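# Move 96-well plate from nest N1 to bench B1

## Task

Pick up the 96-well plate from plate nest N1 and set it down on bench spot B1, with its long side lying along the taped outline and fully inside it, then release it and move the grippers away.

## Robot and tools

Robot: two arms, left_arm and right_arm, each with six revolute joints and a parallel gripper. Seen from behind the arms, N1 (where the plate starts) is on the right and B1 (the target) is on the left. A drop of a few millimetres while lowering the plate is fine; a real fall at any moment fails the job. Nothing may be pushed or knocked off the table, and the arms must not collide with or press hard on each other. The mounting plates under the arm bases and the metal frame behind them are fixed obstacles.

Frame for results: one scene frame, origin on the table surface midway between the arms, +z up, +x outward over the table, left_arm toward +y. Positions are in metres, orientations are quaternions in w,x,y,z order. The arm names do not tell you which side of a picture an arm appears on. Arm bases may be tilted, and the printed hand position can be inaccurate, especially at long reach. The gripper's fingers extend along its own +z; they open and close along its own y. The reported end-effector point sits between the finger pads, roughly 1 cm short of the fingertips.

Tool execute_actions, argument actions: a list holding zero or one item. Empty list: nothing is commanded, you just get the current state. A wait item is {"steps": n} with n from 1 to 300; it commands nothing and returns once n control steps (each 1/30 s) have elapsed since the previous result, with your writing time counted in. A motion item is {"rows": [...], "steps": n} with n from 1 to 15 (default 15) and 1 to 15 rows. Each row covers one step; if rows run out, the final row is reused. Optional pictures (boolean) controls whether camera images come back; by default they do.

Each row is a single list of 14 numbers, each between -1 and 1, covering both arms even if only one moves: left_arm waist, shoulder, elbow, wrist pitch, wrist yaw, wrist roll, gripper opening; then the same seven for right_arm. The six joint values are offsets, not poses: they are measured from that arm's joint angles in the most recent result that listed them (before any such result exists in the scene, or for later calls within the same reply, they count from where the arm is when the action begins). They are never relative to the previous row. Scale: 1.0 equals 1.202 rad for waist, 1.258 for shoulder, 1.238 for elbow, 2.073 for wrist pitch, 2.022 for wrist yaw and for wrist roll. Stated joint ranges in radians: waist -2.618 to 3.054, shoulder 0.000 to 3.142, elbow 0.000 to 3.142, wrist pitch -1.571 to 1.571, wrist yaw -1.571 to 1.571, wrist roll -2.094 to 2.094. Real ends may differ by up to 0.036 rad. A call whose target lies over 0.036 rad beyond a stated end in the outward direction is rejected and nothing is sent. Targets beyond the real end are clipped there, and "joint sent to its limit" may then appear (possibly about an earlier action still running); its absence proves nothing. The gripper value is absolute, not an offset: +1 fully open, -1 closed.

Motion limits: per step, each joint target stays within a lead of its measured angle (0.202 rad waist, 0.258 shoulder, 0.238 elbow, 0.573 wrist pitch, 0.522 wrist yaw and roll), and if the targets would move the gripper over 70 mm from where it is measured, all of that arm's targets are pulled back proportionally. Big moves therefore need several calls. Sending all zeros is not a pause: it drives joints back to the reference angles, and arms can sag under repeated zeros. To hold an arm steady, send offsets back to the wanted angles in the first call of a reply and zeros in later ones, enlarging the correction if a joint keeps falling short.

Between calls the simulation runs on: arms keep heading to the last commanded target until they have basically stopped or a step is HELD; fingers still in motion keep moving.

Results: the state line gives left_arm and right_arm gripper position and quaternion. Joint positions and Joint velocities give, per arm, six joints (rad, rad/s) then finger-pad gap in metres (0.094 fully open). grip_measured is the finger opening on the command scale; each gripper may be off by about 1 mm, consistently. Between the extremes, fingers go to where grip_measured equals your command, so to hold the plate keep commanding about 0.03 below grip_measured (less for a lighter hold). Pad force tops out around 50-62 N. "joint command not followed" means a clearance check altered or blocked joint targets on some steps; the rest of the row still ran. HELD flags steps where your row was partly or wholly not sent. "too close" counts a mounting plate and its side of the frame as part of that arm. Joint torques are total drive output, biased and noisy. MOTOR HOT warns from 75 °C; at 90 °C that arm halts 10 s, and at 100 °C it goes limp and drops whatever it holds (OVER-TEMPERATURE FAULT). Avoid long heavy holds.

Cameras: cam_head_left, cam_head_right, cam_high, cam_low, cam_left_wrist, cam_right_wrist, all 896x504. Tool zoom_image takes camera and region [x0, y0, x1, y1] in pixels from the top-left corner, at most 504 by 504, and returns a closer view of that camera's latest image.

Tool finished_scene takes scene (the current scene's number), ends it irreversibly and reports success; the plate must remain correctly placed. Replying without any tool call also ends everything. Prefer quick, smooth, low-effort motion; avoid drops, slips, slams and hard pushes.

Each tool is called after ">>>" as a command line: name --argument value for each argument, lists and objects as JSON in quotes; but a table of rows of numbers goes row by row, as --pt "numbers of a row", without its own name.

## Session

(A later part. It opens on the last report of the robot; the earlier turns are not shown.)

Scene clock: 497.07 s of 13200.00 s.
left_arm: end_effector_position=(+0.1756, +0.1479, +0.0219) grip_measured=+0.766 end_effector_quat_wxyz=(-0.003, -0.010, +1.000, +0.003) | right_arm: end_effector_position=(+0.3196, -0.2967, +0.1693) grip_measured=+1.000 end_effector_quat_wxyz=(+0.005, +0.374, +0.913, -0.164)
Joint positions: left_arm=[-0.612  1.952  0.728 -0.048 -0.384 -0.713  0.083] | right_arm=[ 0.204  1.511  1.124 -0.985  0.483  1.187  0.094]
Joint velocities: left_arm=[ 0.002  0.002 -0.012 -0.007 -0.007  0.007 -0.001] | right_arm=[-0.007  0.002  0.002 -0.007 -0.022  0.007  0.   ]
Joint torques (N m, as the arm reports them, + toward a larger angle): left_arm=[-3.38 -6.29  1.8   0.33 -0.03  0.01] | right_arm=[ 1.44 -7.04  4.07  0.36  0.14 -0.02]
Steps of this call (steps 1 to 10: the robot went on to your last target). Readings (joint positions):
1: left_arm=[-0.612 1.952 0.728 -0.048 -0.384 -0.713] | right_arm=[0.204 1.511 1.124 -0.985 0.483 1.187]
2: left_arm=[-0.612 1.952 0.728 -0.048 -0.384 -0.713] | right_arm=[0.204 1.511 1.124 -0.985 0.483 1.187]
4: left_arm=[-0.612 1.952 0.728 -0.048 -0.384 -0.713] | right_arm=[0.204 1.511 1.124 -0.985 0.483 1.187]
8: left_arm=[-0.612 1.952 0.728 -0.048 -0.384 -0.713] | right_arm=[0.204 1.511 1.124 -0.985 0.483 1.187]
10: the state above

>>> execute_actions --actions '[{"rows":[[0,0,0,0,0,0,0.742,0,0,0,0,0,0,1],[0,0,0,0,0,0,0.735,0,0,0,0,0,0,1]],"steps":6}]' --pictures false

>>> execute_actions --actions '[{"rows":[[-0.004,-0.008,0,-0.007,-0.001,-0.002,0.735,0,0,0,0,0,0,1],[-0.008,-0.017,0,-0.014,-0.002,-0.005,0.735,0,0,0,0,0,0,1],[-0.012,-0.027,0,-0.021,-0.003,-0.008,0.735,0,0,0,0,0,0,1],[-0.017,-0.039,0,-0.029,-0.004,-0.011,0.735,0,0,0,0,0,0,1],[-0.022,-0.053,0,-0.038,-0.005,-0.014,0.735,0,0,0,0,0,0,1],[-0.028,-0.068,0,-0.048,-0.007,-0.018,0.735,0,0,0,0,0,0,1],[-0.034,-0.084,0,-0.058,-0.008,-0.021,0.735,0,0,0,0,0,0,1],[-0.04,-0.1,0,-0.068,-0.009,-0.025,0.735,0,0,0,0,0,0,1],[-0.046,-0.116,0,-0.078,-0.01,-0.029,0.735,0,0,0,0,0,0,1],[-0.052,-0.132,0,-0.088,-0.012,-0.032,0.735,0,0,0,0,0,0,1],[-0.058,-0.147,0,-0.098,-0.013,-0.036,0.735,0,0,0,0,0,0,1],[-0.064,-0.161,0,-0.107,-0.014,-0.039,0.735,0,0,0,0,0,0,1],[-0.069,-0.173,0,-0.115,-0.015,-0.042,0.735,0,0,0,0,0,0,1],[-0.073,-0.183,0,-0.121,-0.0155,-0.044,0.735,0,0,0,0,0,0,1],[-0.0757,-0.19,0,-0.1254,-0.0158,-0.046,0.735,0,0,0,0,0,0,1]],"steps":15}]' --pictures false

>>> execute_actions --actions '[{"steps":12}]'

Scene clock: 517.50 s of 13200.00 s.
left_arm: end_effector_position=(+0.1756, +0.1479, +0.0219) grip_measured=+0.761 end_effector_quat_wxyz=(-0.003, -0.010, +1.000, +0.003) | right_arm: end_effector_position=(+0.3196, -0.2967, +0.1693) grip_measured=+1.000 end_effector_quat_wxyz=(+0.005, +0.374, +0.913, -0.164)
Joint positions: left_arm=[-0.612  1.952  0.728 -0.048 -0.384 -0.713  0.083] | right_arm=[ 0.204  1.511  1.124 -0.985  0.483  1.187  0.094]
Joint velocities: left_arm=[ 0.007  0.017 -0.037 -0.007 -0.022  0.022 -0.001] | right_arm=[-0.002  0.007  0.002 -0.007 -0.037  0.095  0.   ]
Joint torques (N m, as the arm reports them, + toward a larger angle): left_arm=[-3.48 -6.27  1.83  0.3  -0.01 -0.01] | right_arm=[ 1.45 -7.04  4.06  0.36  0.14 -0.02]
Steps of this call (steps 1 to 15: the robot went on to your last target; steps 16 to 90: nothing new was sent; then 17.23 s passed at rest; steps 91 to 96: all 6 steps of this action). Readings (joint positions):
91: left_arm=[-0.612 1.952 0.728 -0.048 -0.384 -0.713] | right_arm=[0.204 1.511 1.124 -0.985 0.483 1.187]
92: left_arm=[-0.612 1.952 0.728 -0.048 -0.384 -0.713] | right_arm=[0.204 1.511 1.124 -0.985 0.483 1.187]
94: left_arm=[-0.612 1.952 0.728 -0.048 -0.384 -0.713] | right_arm=[0.204 1.511 1.124 -0.985 0.483 1.187]
96: the state above

Scene clock: 518.00 s of 13200.00 s.
left_arm: end_effector_position=(+0.1851, +0.1384, +0.0735) grip_measured=+0.761 end_effector_quat_wxyz=(+0.013, -0.015, +1.000, -0.018) | right_arm: end_effector_position=(+0.3196, -0.2967, +0.1693) grip_measured=+1.000 end_effector_quat_wxyz=(+0.005, +0.374, +0.913, -0.164)
Joint positions: left_arm=[-0.682  1.752  0.728 -0.219 -0.397 -0.775  0.083] | right_arm=[ 0.204  1.511  1.124 -0.985  0.483  1.187  0.094]
Joint velocities: left_arm=[-0.154 -0.383 -0.007 -0.403 -0.037 -0.051 -0.001] | right_arm=[ 0.002 -0.012  0.007 -0.022  0.066 -0.037  0.   ]
Joint torques (N m, as the arm reports them, + toward a larger angle): left_arm=[-4.35 -7.01  2.85  0.17 -0.14 -0.05] | right_arm=[ 1.44 -7.05  4.07  0.36  0.14 -0.01]
Steps of this call (steps 1 to 15: all 15 steps of this action). Readings (joint positions):
1: left_arm=[-0.612 1.952 0.728 -0.048 -0.384 -0.713] | right_arm=[0.204 1.511 1.124 -0.985 0.483 1.187]
2: left_arm=[-0.612 1.952 0.728 -0.049 -0.384 -0.713] | right_arm=[0.204 1.511 1.124 -0.985 0.483 1.187]
4: left_arm=[-0.612 1.948 0.728 -0.057 -0.384 -0.717] | right_arm=[0.204 1.511 1.124 -0.985 0.483 1.187]
8: left_arm=[-0.628 1.892 0.728 -0.112 -0.385 -0.734] | right_arm=[0.204 1.511 1.124 -0.985 0.483 1.187]
15: the state above

Scene clock: 518.40 s of 13200.00 s.
left_arm: end_effector_position=(+0.1781, +0.1456, +0.0788) grip_measured=+0.761 end_effector_quat_wxyz=(+0.001, -0.014, +1.000, -0.004) | right_arm: end_effector_position=(+0.3196, -0.2967, +0.1693) grip_measured=+1.000 end_effector_quat_wxyz=(+0.005, +0.374, +0.913, -0.164)
Joint positions: left_arm=[-0.69   1.731  0.728 -0.284 -0.402 -0.797  0.083] | right_arm=[ 0.204  1.511  1.124 -0.985  0.483  1.187  0.094]
Joint velocities: left_arm=[ 0.002  0.007  0.012  0.007 -0.051 -0.081 -0.   ] | right_arm=[-0.002 -0.002 -0.027  0.007  0.022  0.081  0.   ]
Joint torques (N m, as the arm reports them, + toward a larger angle): left_arm=[-4.31 -7.3   2.65  0.1  -0.11 -0.07] | right_arm=[ 1.43 -7.03  4.08  0.36  0.15 -0.02]
Steps of this call (steps 1 to 12: the robot went on to your last target). Readings (joint positions):
1: left_arm=[-0.686 1.741 0.728 -0.232 -0.398 -0.780] | right_arm=[0.204 1.511 1.124 -0.985 0.483 1.187]
2: left_arm=[-0.689 1.735 0.728 -0.241 -0.399 -0.783] | right_arm=[0.204 1.511 1.124 -0.985 0.483 1.187]
4: left_arm=[-0.690 1.731 0.728 -0.255 -0.400 -0.789] | right_arm=[0.204 1.511 1.124 -0.985 0.483 1.187]
8: left_arm=[-0.690 1.731 0.728 -0.277 -0.402 -0.795] | right_arm=[0.204 1.511 1.124 -0.985 0.483 1.187]
12: the state above

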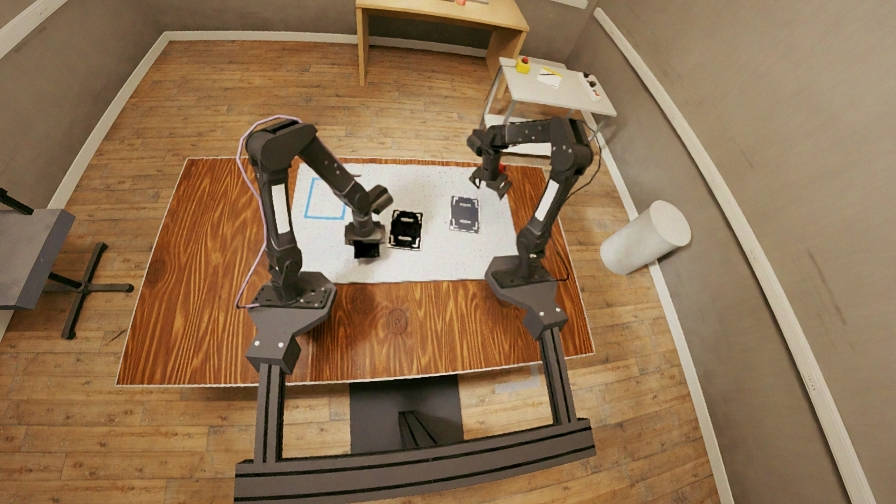

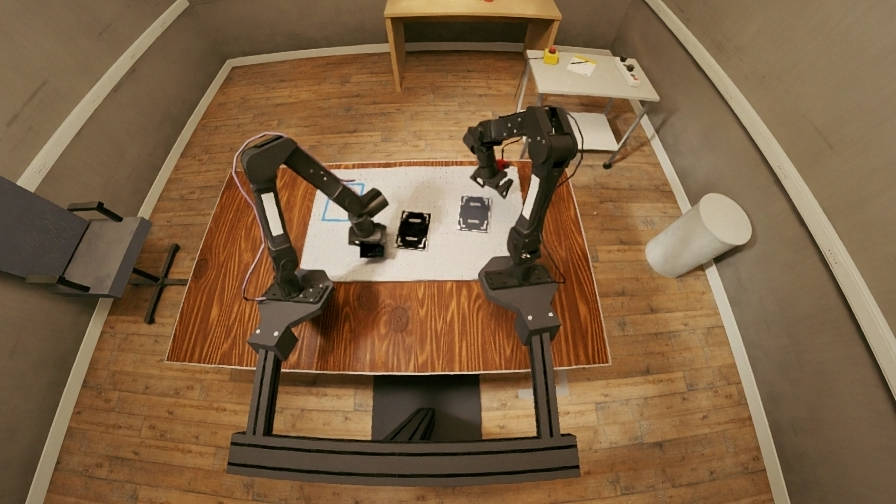

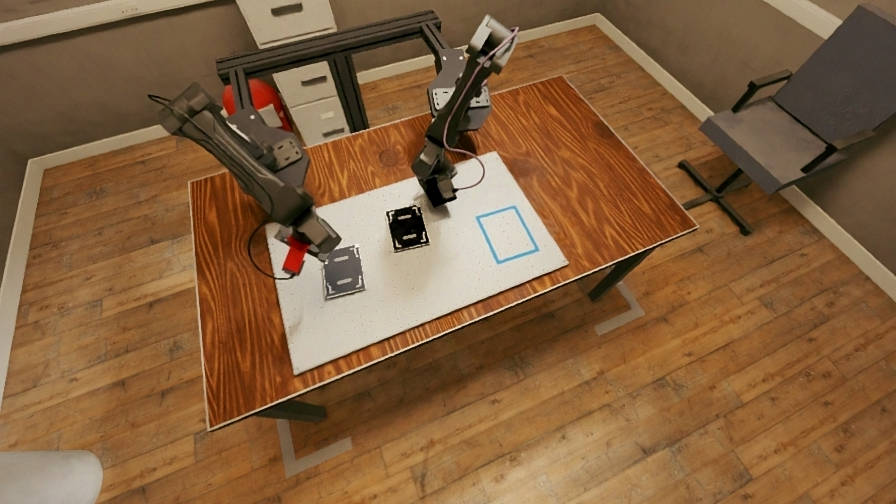

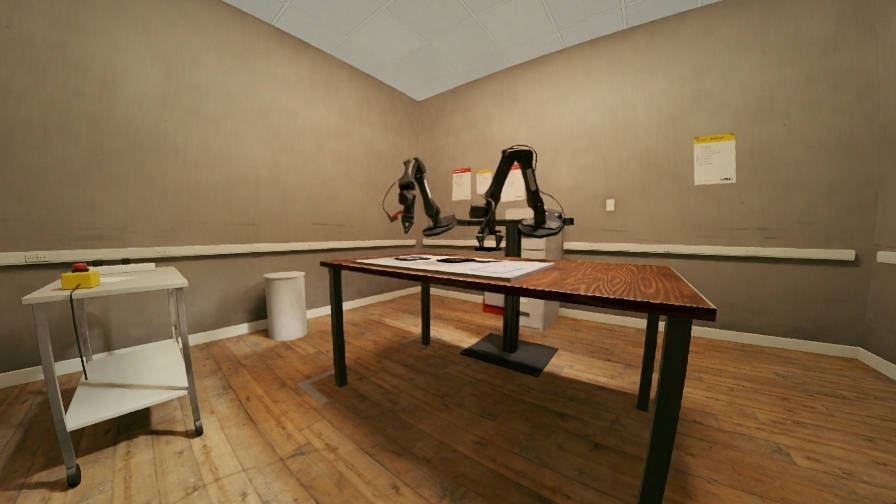

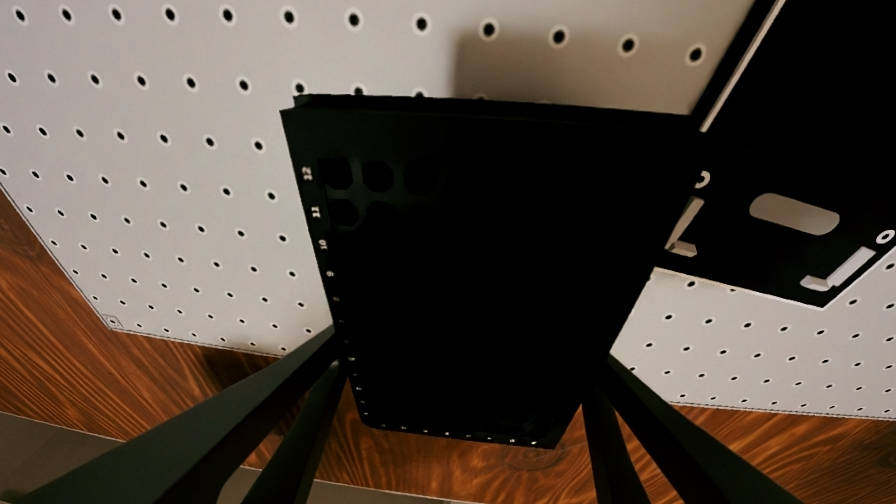

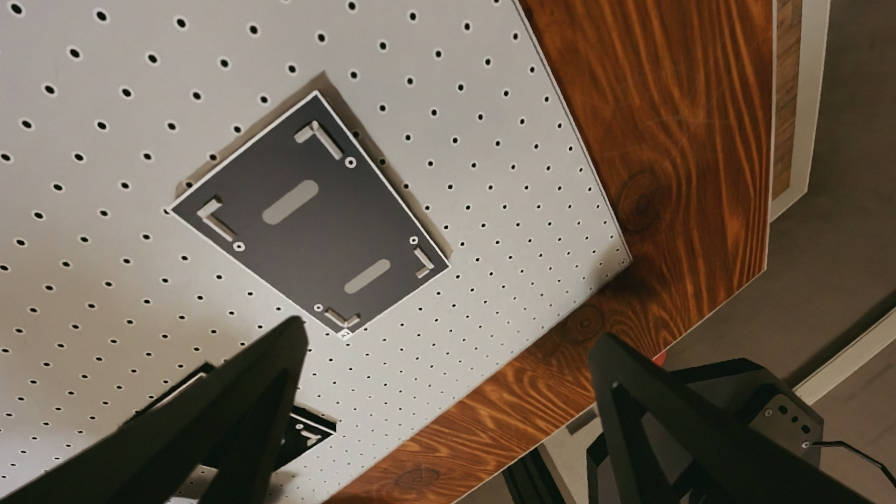

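>>> execute_actions --actions '[{"rows":[[0.019,0.002,0.02,-0.005,0.004,0.011,0.732,0,0,0,0,0,0,1],[0.051,0.006,0.042,-0.013,0.012,0.03,0.732,0,0,0,0,0,0,1],[0.089,0.011,0.071,-0.023,0.02,0.053,0.732,0,0,0,0,0,0,1],[0.133,0.017,0.106,-0.034,0.03,0.079,0.732,0,0,0,0,0,0,1],[0.184,0.023,0.146,-0.048,0.042,0.109,0.732,0,0,0,0,0,0,1],[0.235,0.029,0.187,-0.061,0.053,0.139,0.732,0,0,0,0,0,0,1],[0.285,0.036,0.227,-0.074,0.065,0.169,0.732,0,0,0,0,0,0,1],[0.336,0.042,0.268,-0.087,0.077,0.199,0.732,0,0,0,0,0,0,1],[0.387,0.048,0.308,-0.1,0.088,0.229,0.732,0,0,0,0,0,0,1],[0.437,0.055,0.348,-0.113,0.1,0.259,0.732,0,0,0,0,0,0,1],[0.488,0.061,0.389,-0.126,0.111,0.29,0.732,0,0,0,0,0,0,1],[0.533,0.067,0.424,-0.138,0.121,0.316,0.732,0,0,0,0,0,0,1],[0.571,0.072,0.455,-0.148,0.13,0.338,0.732,0,0,0,0,0,0,1],[0.602,0.076,0.48,-0.156,0.137,0.357,0.732,0,0,0,0,0,0,1],[0.634,0.0795,0.505,-0.164,0.1444,0.376,0.732,0,0,0,0,0,0,1]],"steps":15}]' --pictures false

>>> execute_actions --actions '[{"steps":25}]'

Scene clock: 543.73 s of 13200.00 s.
left_arm: end_effector_position=(+0.4020, +0.3047, +0.0801) grip_measured=+0.761 end_effector_quat_wxyz=(+0.051, -0.081, +0.995, +0.013) | right_arm: end_effector_position=(+0.3196, -0.2967, +0.1693) grip_measured=+1.000 end_effector_quat_wxyz=(+0.005, +0.374, +0.913, -0.164)
Joint positions: left_arm=[ 0.006  1.81   1.287 -0.484 -0.186 -0.244  0.083] | right_arm=[ 0.204  1.511  1.124 -0.985  0.483  1.187  0.094]
Joint velocities: left_arm=[ 1.38   0.095  1.053 -0.52   0.432  1.326  0.001] | right_arm=[-0.002 -0.017 -0.007 -0.037 -0.081 -0.007  0.   ]
Joint torques (N m, as the arm reports them, + toward a larger angle): left_arm=[-3.23 -8.03  4.66 -0.03  0.04  0.  ] | right_arm=[ 1.45 -7.04  4.08  0.36  0.15 -0.02]
Steps of this call (steps 1 to 30: the robot went on to your last target; steps 31 to 90: nothing new was sent; then 21.83 s passed at rest; steps 91 to 105: all 15 steps of this action). Readings (joint positions):
91: left_arm=[-0.688 1.731 0.728 -0.288 -0.400 -0.796] | right_arm=[0.204 1.511 1.124 -0.985 0.483 1.187]
92: left_arm=[-0.679 1.731 0.731 -0.291 -0.394 -0.788] | right_arm=[0.204 1.511 1.124 -0.985 0.483 1.187]
94: left_arm=[-0.628 1.736 0.763 -0.318 -0.371 -0.749] | right_arm=[0.204 1.511 1.124 -0.985 0.483 1.187]
98: left_arm=[-0.413 1.770 0.940 -0.384 -0.306 -0.598] | right_arm=[0.204 1.511 1.124 -0.985 0.483 1.187]
105: the state above

Scene clock: 544.57 s of 13200.00 s.
left_arm: end_effector_position=(+0.3936, +0.3255, +0.0820) grip_measured=+0.761 end_effector_quat_wxyz=(+0.007, -0.006, +1.000, +0.002) | right_arm: end_effector_position=(+0.3196, -0.2967, +0.1693) grip_measured=+1.000 end_effector_quat_wxyz=(+0.005, +0.374, +0.913, -0.164)
Joint positions: left_arm=[ 0.077  1.823  1.347 -0.606 -0.117 -0.045  0.083] | right_arm=[ 0.204  1.511  1.124 -0.985  0.483  1.187  0.094]
Joint velocities: left_arm=[ 0.007 -0.017  0.007  0.051 -0.022 -0.051 -0.001] | right_arm=[-0.007 -0.012 -0.007  0.007  0.022 -0.022  0.   ]
Joint torques (N m, as the arm reports them, + toward a larger angle): left_arm=[-1.57 -9.06  4.68  0.19  0.04  0.05] | right_arm=[ 1.44 -7.05  4.08  0.36  0.14 -0.02]
Steps of this call (steps 1 to 25: the robot went on to your last target). Readings (joint positions):
1: left_arm=[0.049 1.811 1.316 -0.496 -0.176 -0.204] | right_arm=[0.204 1.511 1.124 -0.985 0.483 1.187]
2: left_arm=[0.081 1.811 1.334 -0.504 -0.171 -0.173] | right_arm=[0.204 1.511 1.124 -0.985 0.483 1.187]
4: left_arm=[0.110 1.811 1.347 -0.520 -0.165 -0.128] | right_arm=[0.204 1.511 1.124 -0.985 0.483 1.187]
8: left_arm=[0.091 1.818 1.347 -0.573 -0.139 -0.079] | right_arm=[0.204 1.511 1.124 -0.985 0.483 1.187]
25: the state above

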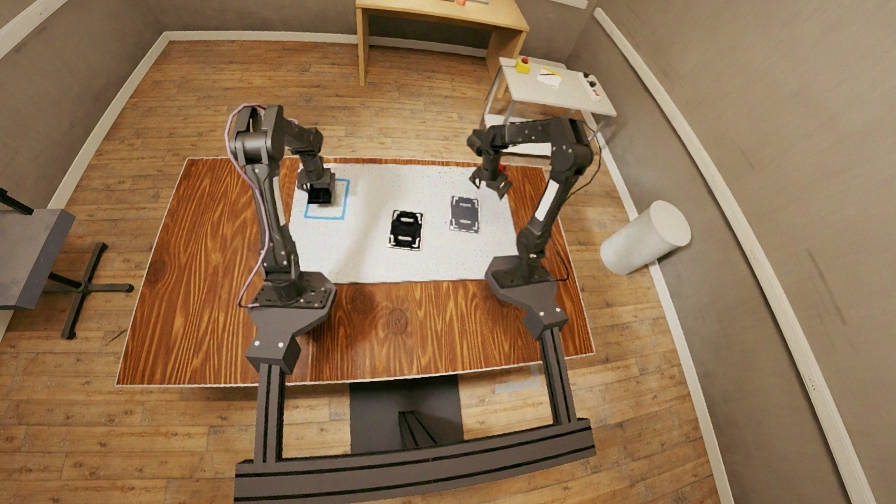

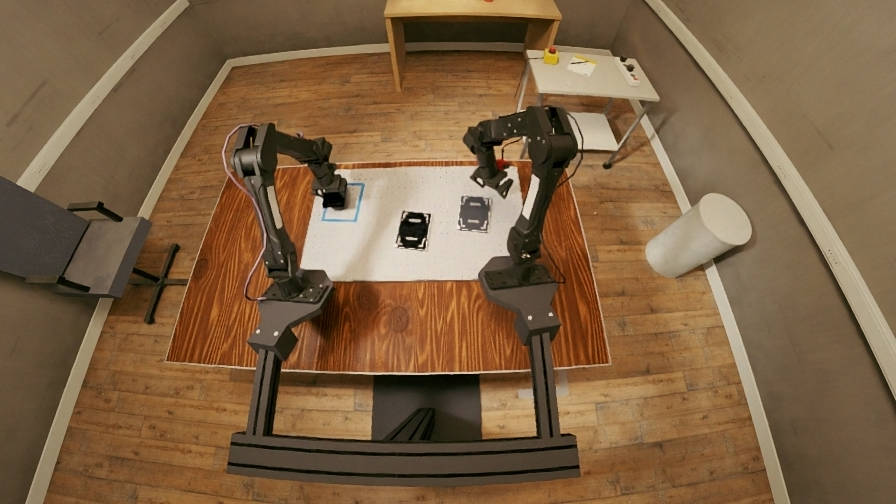

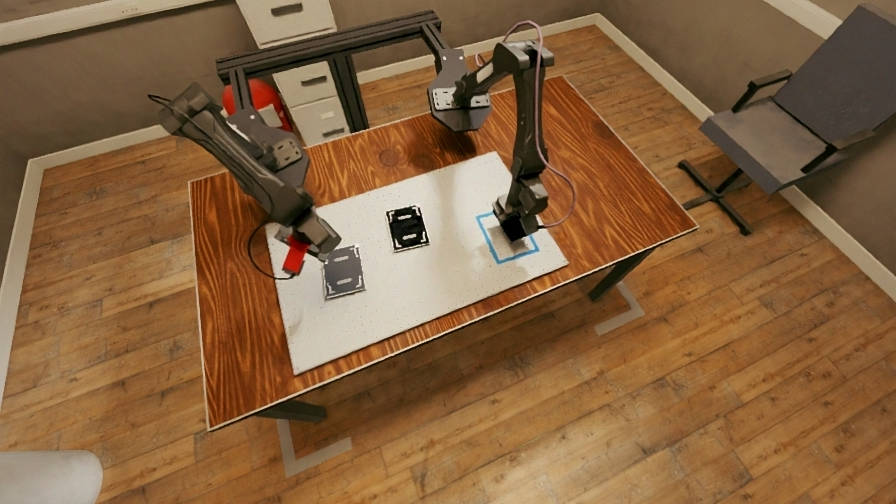

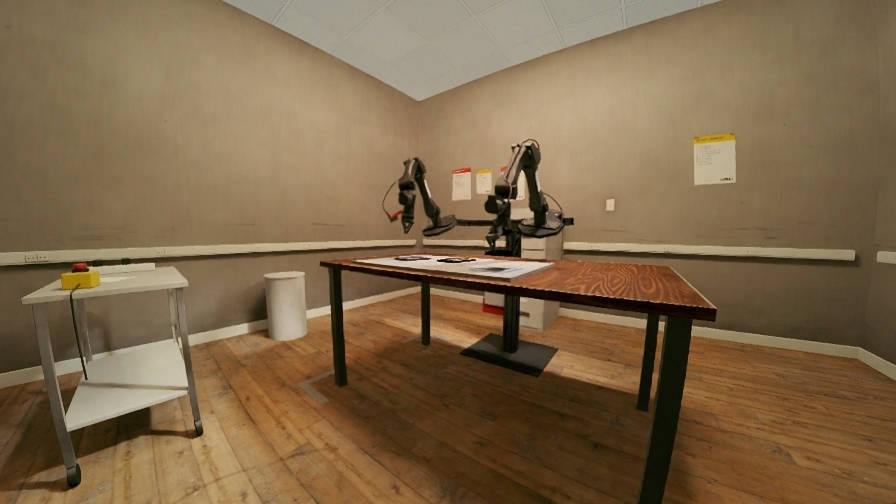

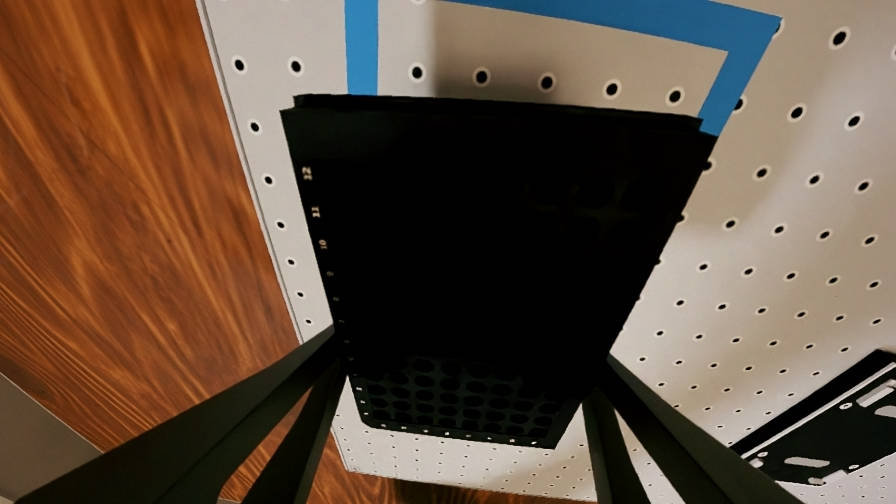

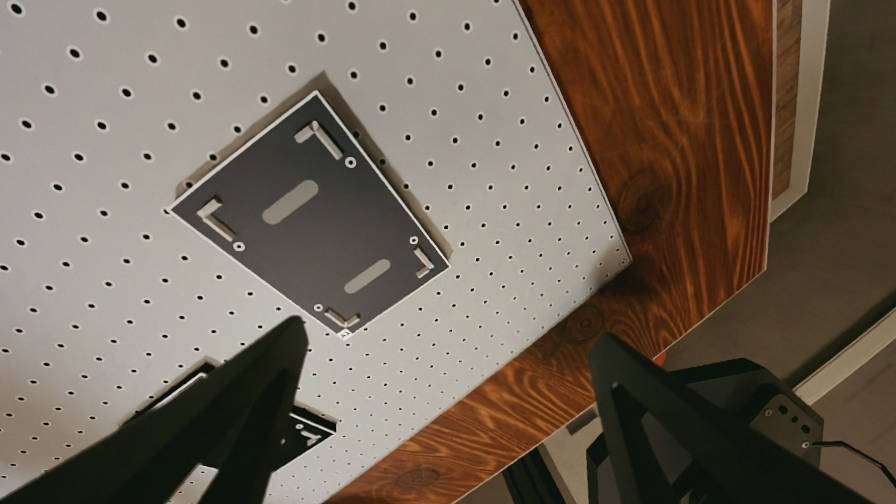

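>>> zoom_image --camera "cam_high" --region '[440, 170, 600, 290]'

>>> zoom_image --camera "cam_head_left" --region '[270, 150, 390, 240]'

Region (440, 170, 600, 290) of cam_high's 896x504 image, scaled by 3.150, with more detail than that image has; it fills the top 378 rows of this view, and the rest is white.

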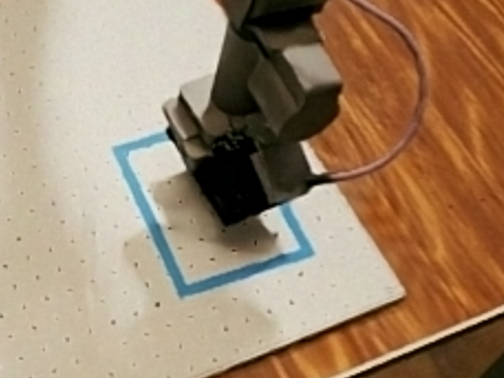

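Region (270, 150, 390, 240) of cam_head_left's 896x504 image, scaled by 4.200, with more detail than that image has; it fills the top 378 rows of this view, and the rest is white.

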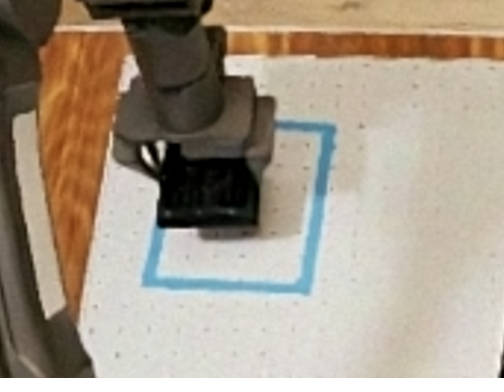

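>>> execute_actions --actions '[{"rows":[[-0.004,0.008,0,0.005,-0.001,0.003,0.732,0,0,0,0,0,0,1],[-0.008,0.016,0,0.01,-0.002,0.006,0.732,0,0,0,0,0,0,1],[-0.012,0.025,0,0.015,-0.003,0.009,0.732,0,0,0,0,0,0,1],[-0.016,0.034,0,0.02,-0.004,0.012,0.732,0,0,0,0,0,0,1],[-0.02,0.043,0,0.025,-0.005,0.015,0.732,0,0,0,0,0,0,1],[-0.024,0.052,0,0.03,-0.006,0.017,0.732,0,0,0,0,0,0,1],[-0.027,0.061,0,0.035,-0.007,0.019,0.732,0,0,0,0,0,0,1],[-0.03,0.069,0,0.039,-0.0075,0.021,0.732,0,0,0,0,0,0,1],[-0.033,0.077,0,0.042,-0.008,0.023,0.732,0,0,0,0,0,0,1],[-0.035,0.0835,0,0.0444,-0.0084,0.024,0.732,0,0,0,0,0,0,1]],"steps":15}]' --pictures false

>>> execute_actions --actions '[{"steps":8}]'

Scene clock: 570.53 s of 13200.00 s.
left_arm: end_effector_position=(+0.3819, +0.3072, +0.0450) grip_measured=+0.761 end_effector_quat_wxyz=(-0.018, +0.031, +0.999, -0.001) | right_arm: end_effector_position=(+0.3196, -0.2967, +0.1693) grip_measured=+1.000 end_effector_quat_wxyz=(+0.005, +0.374, +0.913, -0.164)
Joint positions: left_arm=[ 0.043  1.929  1.347 -0.552 -0.123 -0.008  0.083] | right_arm=[ 0.204  1.511  1.124 -0.985  0.483  1.187  0.094]
Joint velocities: left_arm=[-0.007  0.027 -0.007 -0.022 -0.037  0.125 -0.001] | right_arm=[-0.007 -0.012  0.022 -0.022 -0.051  0.022  0.   ]
Joint torques (N m, as the arm reports them, + toward a larger angle): left_arm=[ -2.27 -10.05   3.84   0.5   -0.15   0.05] | right_arm=[ 1.45 -7.05  4.07  0.36  0.15 -0.02]
Steps of this call (steps 1 to 15: the robot went on to your last target; steps 16 to 90: nothing new was sent; then 22.47 s passed at rest; steps 91 to 105: all 15 steps of this action). Readings (joint positions):
91: left_arm=[0.077 1.823 1.347 -0.606 -0.117 -0.044] | right_arm=[0.204 1.511 1.124 -0.985 0.483 1.187]
92: left_arm=[0.077 1.823 1.347 -0.606 -0.117 -0.044] | right_arm=[0.204 1.511 1.124 -0.985 0.483 1.187]
94: left_arm=[0.076 1.828 1.347 -0.602 -0.117 -0.040] | right_arm=[0.204 1.511 1.124 -0.985 0.483 1.187]
98: left_arm=[0.064 1.870 1.347 -0.575 -0.122 -0.026] | right_arm=[0.204 1.511 1.124 -0.985 0.483 1.187]
105: the state above

Scene clock: 570.80 s of 13200.00 s.
left_arm: end_effector_position=(+0.3851, +0.3074, +0.0449) grip_measured=+0.761 end_effector_quat_wxyz=(-0.011, +0.032, +0.999, -0.000) | right_arm: end_effector_position=(+0.3196, -0.2967, +0.1693) grip_measured=+1.000 end_effector_quat_wxyz=(+0.005, +0.374, +0.913, -0.164)
Joint positions: left_arm=[ 0.043  1.929  1.347 -0.539 -0.126 -0.005  0.083] | right_arm=[ 0.204  1.511  1.124 -0.985  0.483  1.187  0.094]
Joint velocities: left_arm=[-0.002  0.007  0.002 -0.037 -0.007  0.051 -0.001] | right_arm=[-0.002  0.007 -0.007  0.037 -0.037  0.037  0.   ]
Joint torques (N m, as the arm reports them, + toward a larger angle): left_arm=[-2.1  -9.9   3.95  0.52 -0.01  0.07] | right_arm=[ 1.44 -7.05  4.08  0.35  0.14 -0.02]
Steps of this call (steps 1 to 8: the robot went on to your last target). Readings (joint positions):
1: left_arm=[0.043 1.929 1.347 -0.551 -0.124 -0.008] | right_arm=[0.204 1.511 1.124 -0.985 0.483 1.187]
2: left_arm=[0.043 1.929 1.347 -0.547 -0.125 -0.007] | right_arm=[0.204 1.511 1.124 -0.985 0.483 1.187]
4: left_arm=[0.043 1.929 1.347 -0.543 -0.125 -0.006] | right_arm=[0.204 1.511 1.124 -0.985 0.483 1.187]
8: the state above

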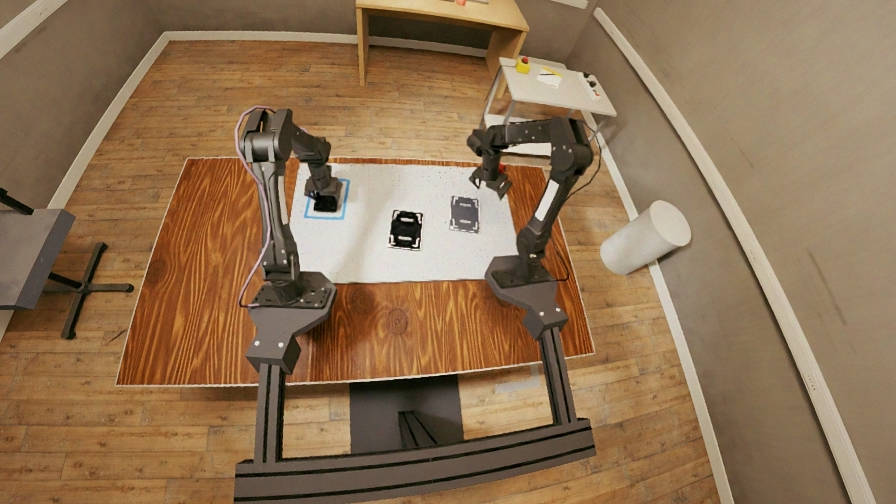

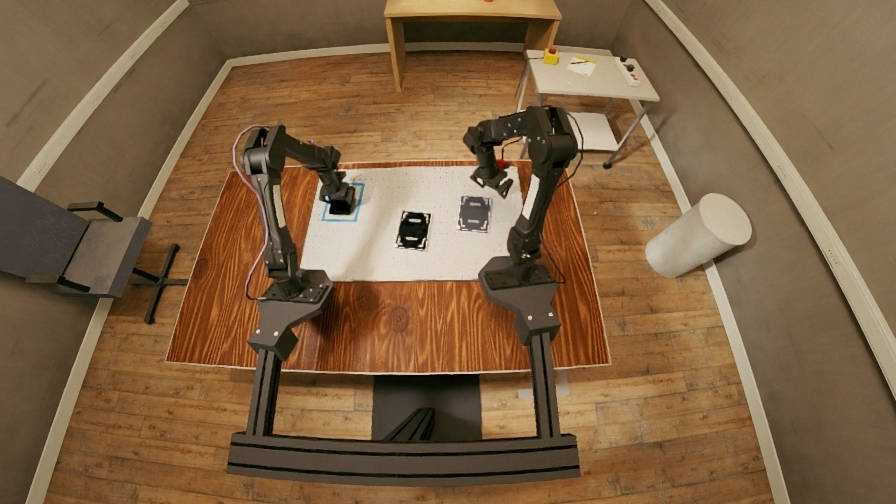

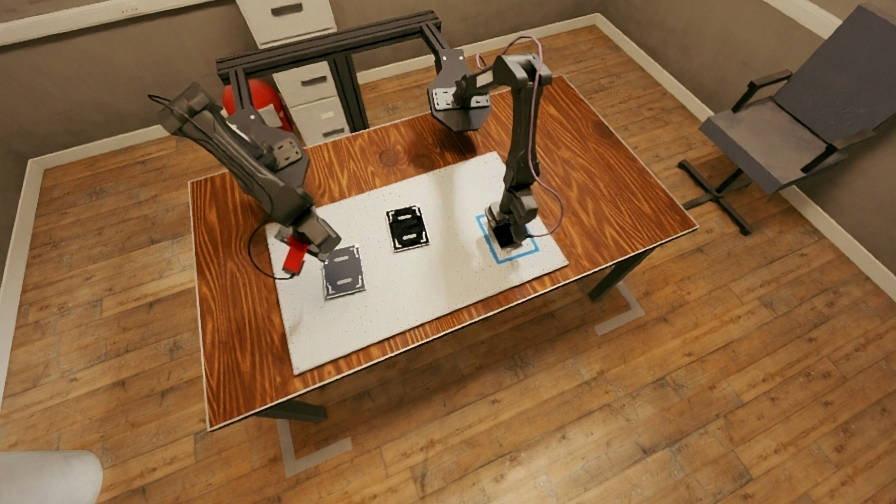

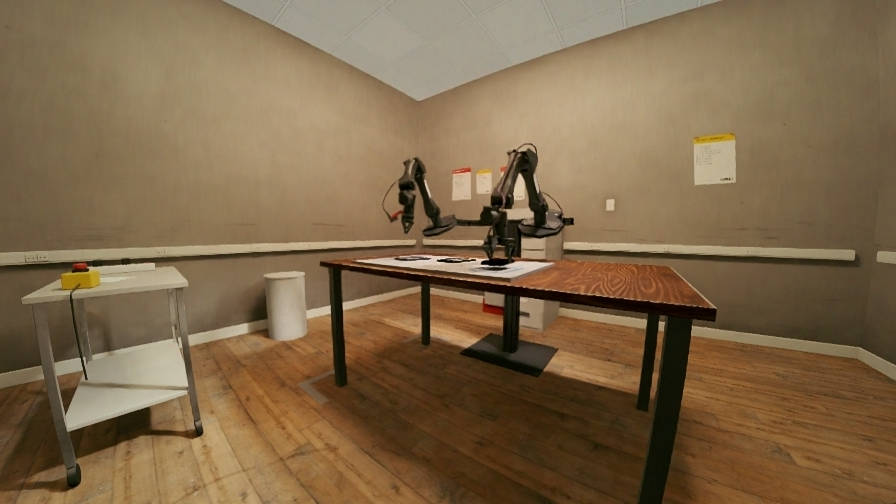

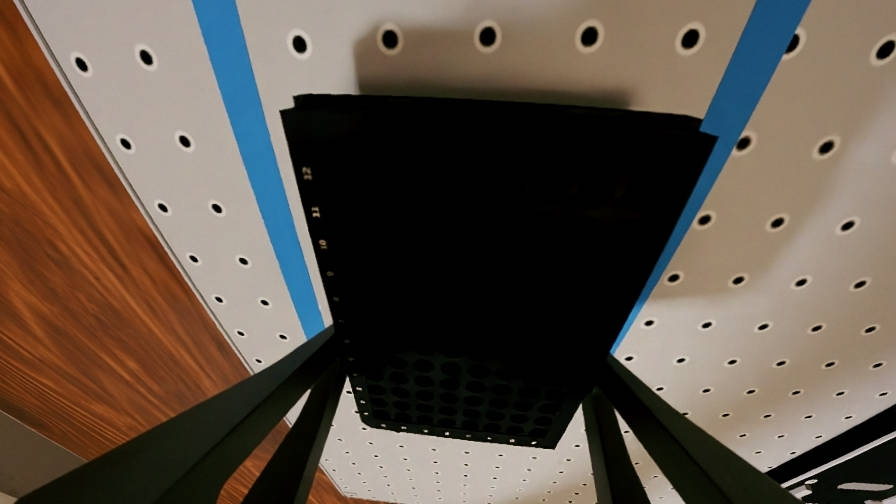

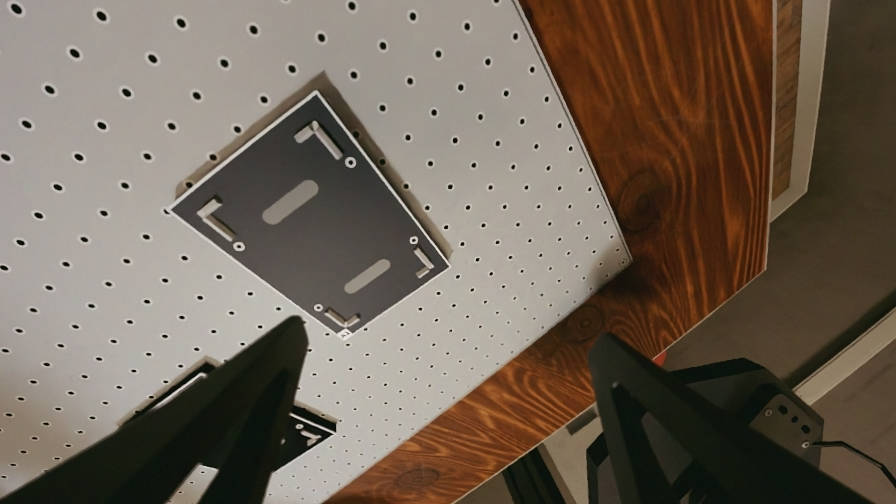

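>>> zoom_image --camera "cam_head_left" --region '[270, 150, 390, 240]'

>>> zoom_image --camera "cam_high" --region '[460, 190, 560, 280]'

Region (270, 150, 390, 240) of cam_head_left's 896x504 image, scaled by 4.200, with more detail than that image has; it fills the top 378 rows of this view, and the rest is white.

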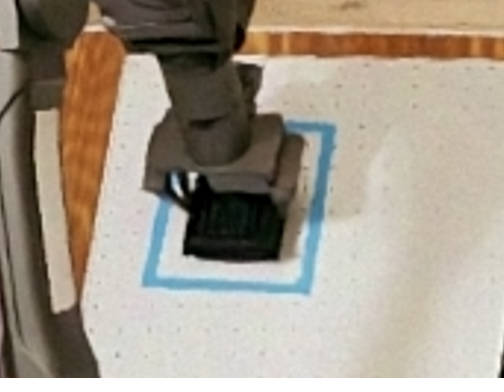

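Region (460, 190, 560, 280) of cam_high's 896x504 image, scaled by 5.040, with more detail than that image has; it fills the top 454 rows of this view, and the rest is white.

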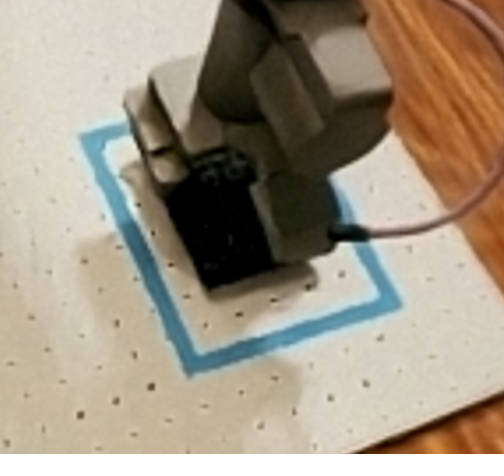

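>>> execute_actions --actions '[{"rows":[[0.002,0.003,0.012,0.004,0,0.001,0.732,0,0,0,0,0,0,1],[0.004,0.007,0.02,0.006,0,0.002,0.732,0,0,0,0,0,0,1],[0.006,0.012,0.026,0.008,0.001,0.003,0.732,0,0,0,0,0,0,1],[0.008,0.017,0.032,0.01,0.001,0.004,0.732,0,0,0,0,0,0,1],[0.01,0.022,0.038,0.012,0.001,0.005,0.732,0,0,0,0,0,0,1],[0.012,0.027,0.044,0.014,0.002,0.006,0.732,0,0,0,0,0,0,1],[0.013,0.032,0.049,0.015,0.002,0.007,0.732,0,0,0,0,0,0,1],[0.014,0.037,0.053,0.016,0.002,0.008,0.732,0,0,0,0,0,0,1],[0.015,0.042,0.056,0.017,0.002,0.009,0.732,0,0,0,0,0,0,1],[0.016,0.047,0.059,0.018,0.002,0.009,0.732,0,0,0,0,0,0,1]],"steps":15}]' --pictures false

>>> execute_actions --actions '[{"steps":10}]'

>>> zoom_image --camera "cam_head_left" --region '[270, 150, 390, 240]'

Scene clock: 597.47 s of 13200.00 s.
left_arm: end_effector_position=(+0.3968, +0.3128, +0.0341) grip_measured=+0.761 end_effector_quat_wxyz=(-0.005, +0.029, +1.000, +0.003) | right_arm: end_effector_position=(+0.3196, -0.2967, +0.1693) grip_measured=+1.000 end_effector_quat_wxyz=(+0.005, +0.374, +0.913, -0.164)
Joint positions: left_arm=[ 0.058  1.978  1.394 -0.523 -0.126  0.004  0.083] | right_arm=[ 0.204  1.511  1.124 -0.985  0.483  1.187  0.094]
Joint velocities: left_arm=[-0.007  0.037 -0.027 -0.007  0.022 -0.037 -0.002] | right_arm=[-0.022 -0.017  0.012 -0.051 -0.007 -0.081  0.   ]
Joint torques (N m, as the arm reports them, + toward a larger angle): left_arm=[-0.94 -9.79  5.83  0.51  0.01  0.02] | right_arm=[ 1.44 -7.05  4.06  0.36  0.15 -0.02]
Steps of this call (steps 1 to 30: the robot went on to your last target; steps 31 to 90: nothing new was sent; then 23.17 s passed at rest; steps 91 to 105: all 15 steps of this action). Readings (joint positions):
91: left_arm=[0.043 1.929 1.347 -0.538 -0.126 -0.004] | right_arm=[0.204 1.511 1.124 -0.985 0.483 1.187]
92: left_arm=[0.043 1.929 1.347 -0.538 -0.126 -0.004] | right_arm=[0.204 1.511 1.124 -0.985 0.483 1.187]
94: left_arm=[0.043 1.929 1.348 -0.538 -0.126 -0.004] | right_arm=[0.204 1.511 1.124 -0.985 0.483 1.187]
98: left_arm=[0.049 1.950 1.376 -0.535 -0.126 -0.001] | right_arm=[0.204 1.511 1.124 -0.985 0.483 1.187]
105: the state above

Scene clock: 597.80 s of 13200.00 s.
left_arm: end_effector_position=(+0.3966, +0.3127, +0.0338) grip_measured=+0.761 end_effector_quat_wxyz=(-0.005, +0.029, +1.000, +0.003) | right_arm: end_effector_position=(+0.3196, -0.2967, +0.1693) grip_measured=+1.000 end_effector_quat_wxyz=(+0.005, +0.374, +0.913, -0.164)
Joint positions: left_arm=[ 0.058  1.979  1.394 -0.523 -0.126  0.006  0.083] | right_arm=[ 0.204  1.511  1.124 -0.985  0.483  1.187  0.094]
Joint velocities: left_arm=[-0.007 -0.002  0.002  0.007  0.037  0.037  0.   ] | right_arm=[-0.012  0.012 -0.012  0.037  0.051 -0.037  0.   ]
Joint torques (N m, as the arm reports them, + toward a larger angle): left_arm=[-1.14 -9.34  5.74  0.47  0.04  0.06] | right_arm=[ 1.43 -7.05  4.07  0.36  0.14 -0.02]
Steps of this call (steps 1 to 10: the robot went on to your last target). Readings (joint positions):
1: left_arm=[0.058 1.979 1.394 -0.523 -0.126 0.005] | right_arm=[0.204 1.511 1.124 -0.985 0.483 1.187]
2: left_arm=[0.058 1.979 1.394 -0.523 -0.126 0.005] | right_arm=[0.204 1.511 1.124 -0.985 0.483 1.187]
4: left_arm=[0.058 1.979 1.394 -0.523 -0.126 0.005] | right_arm=[0.204 1.511 1.124 -0.985 0.483 1.187]
8: left_arm=[0.058 1.979 1.394 -0.523 -0.126 0.005] | right_arm=[0.204 1.511 1.124 -0.985 0.483 1.187]
10: the state above

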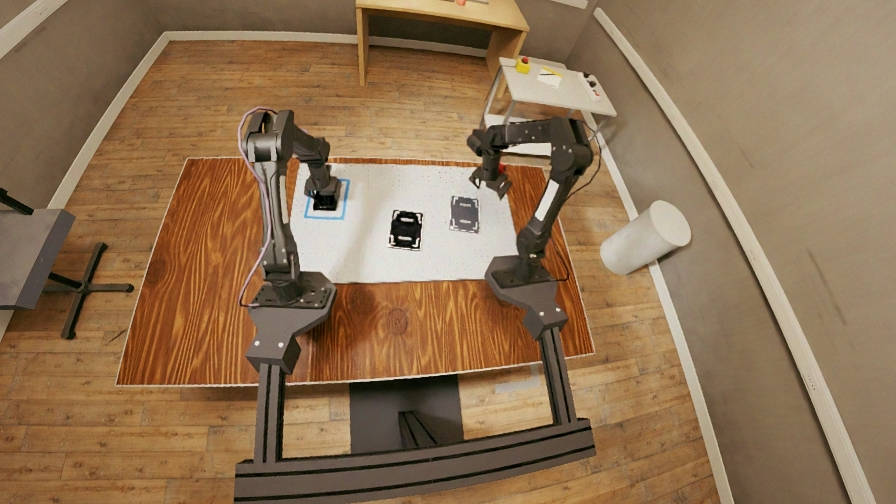

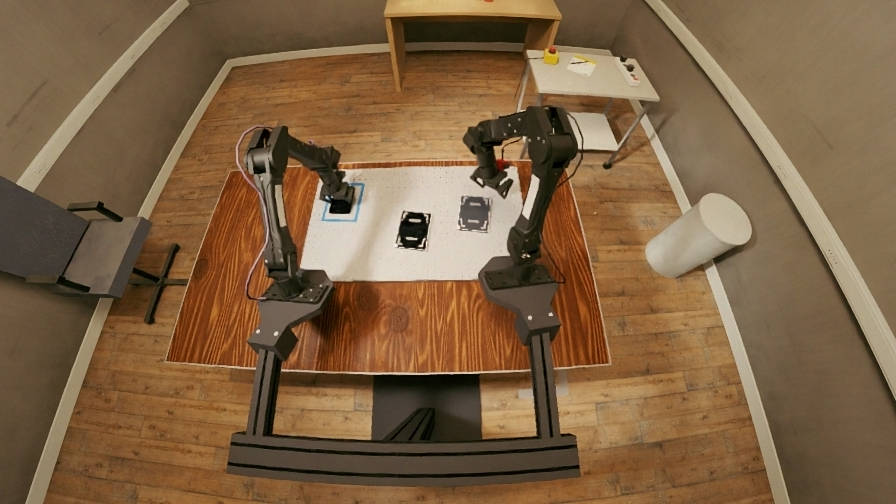

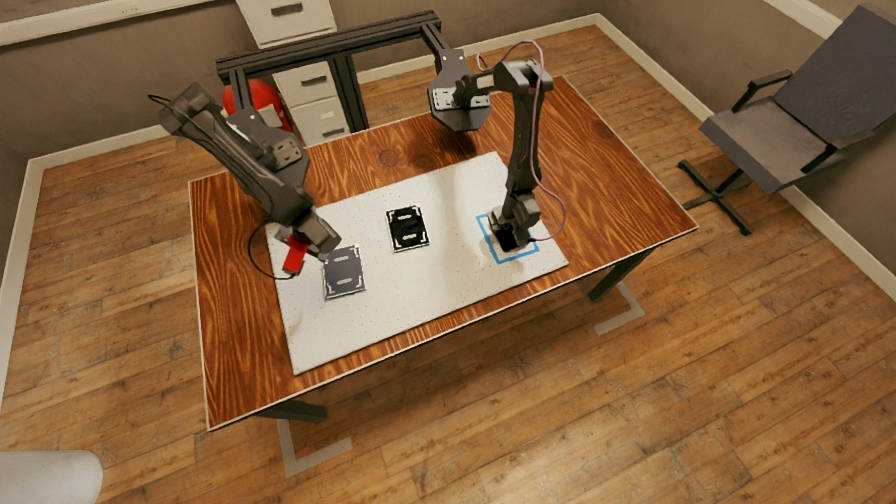

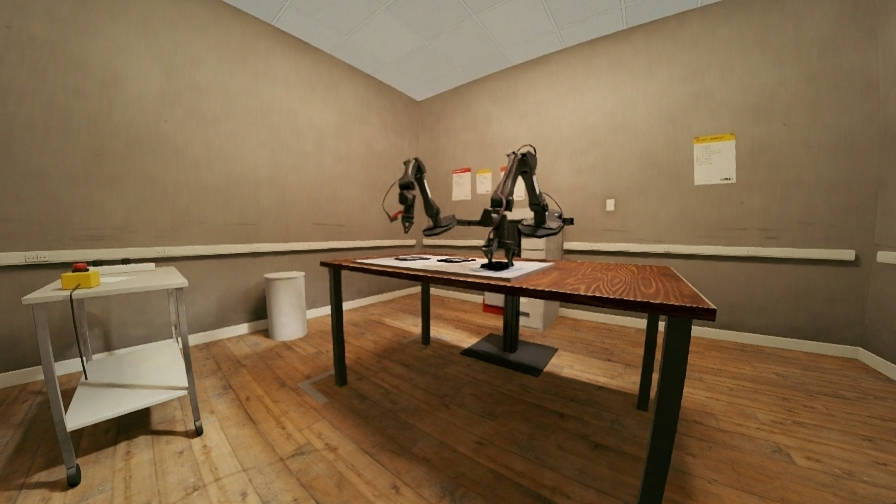

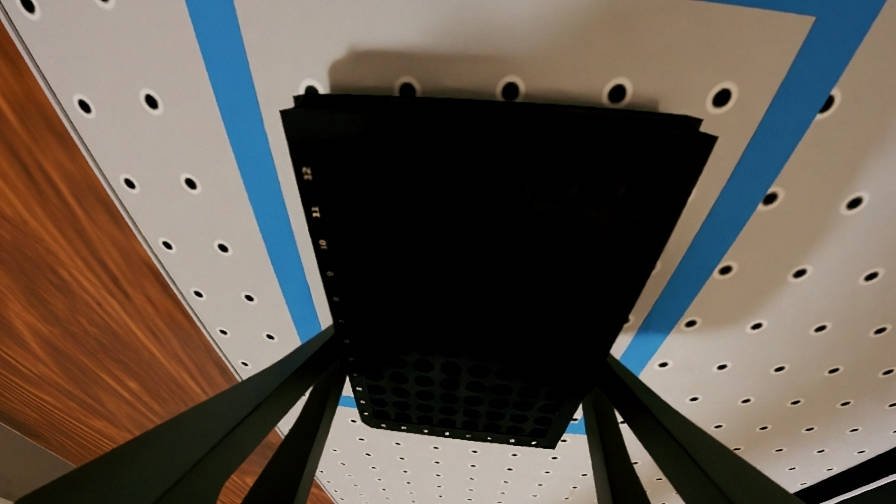

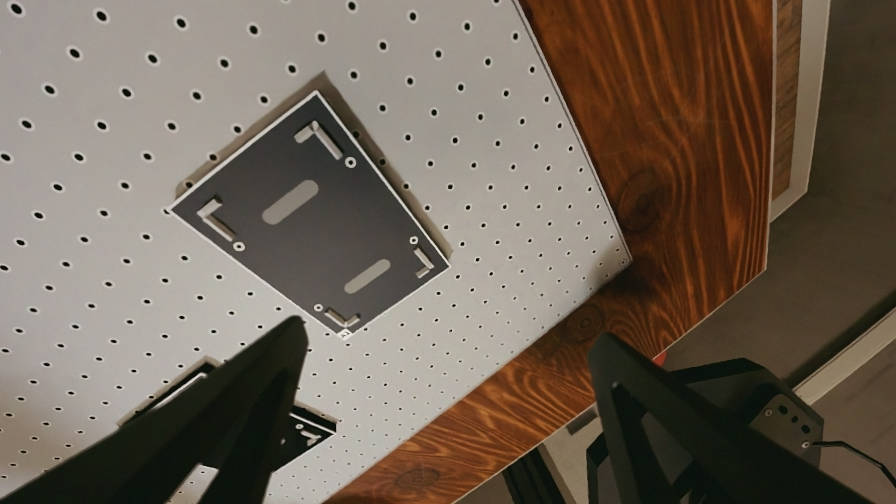

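Region (270, 150, 390, 240) of cam_head_left's 896x504 image, scaled by 4.200, with more detail than that image has; it fills the top 378 rows of this view, and the rest is white.

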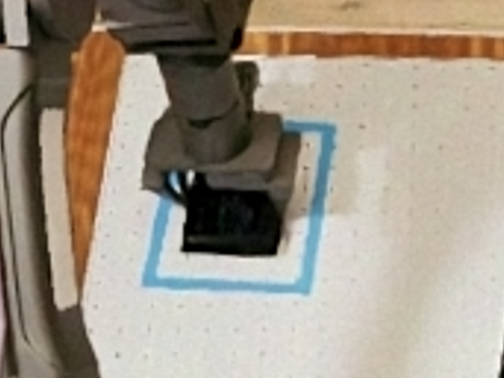

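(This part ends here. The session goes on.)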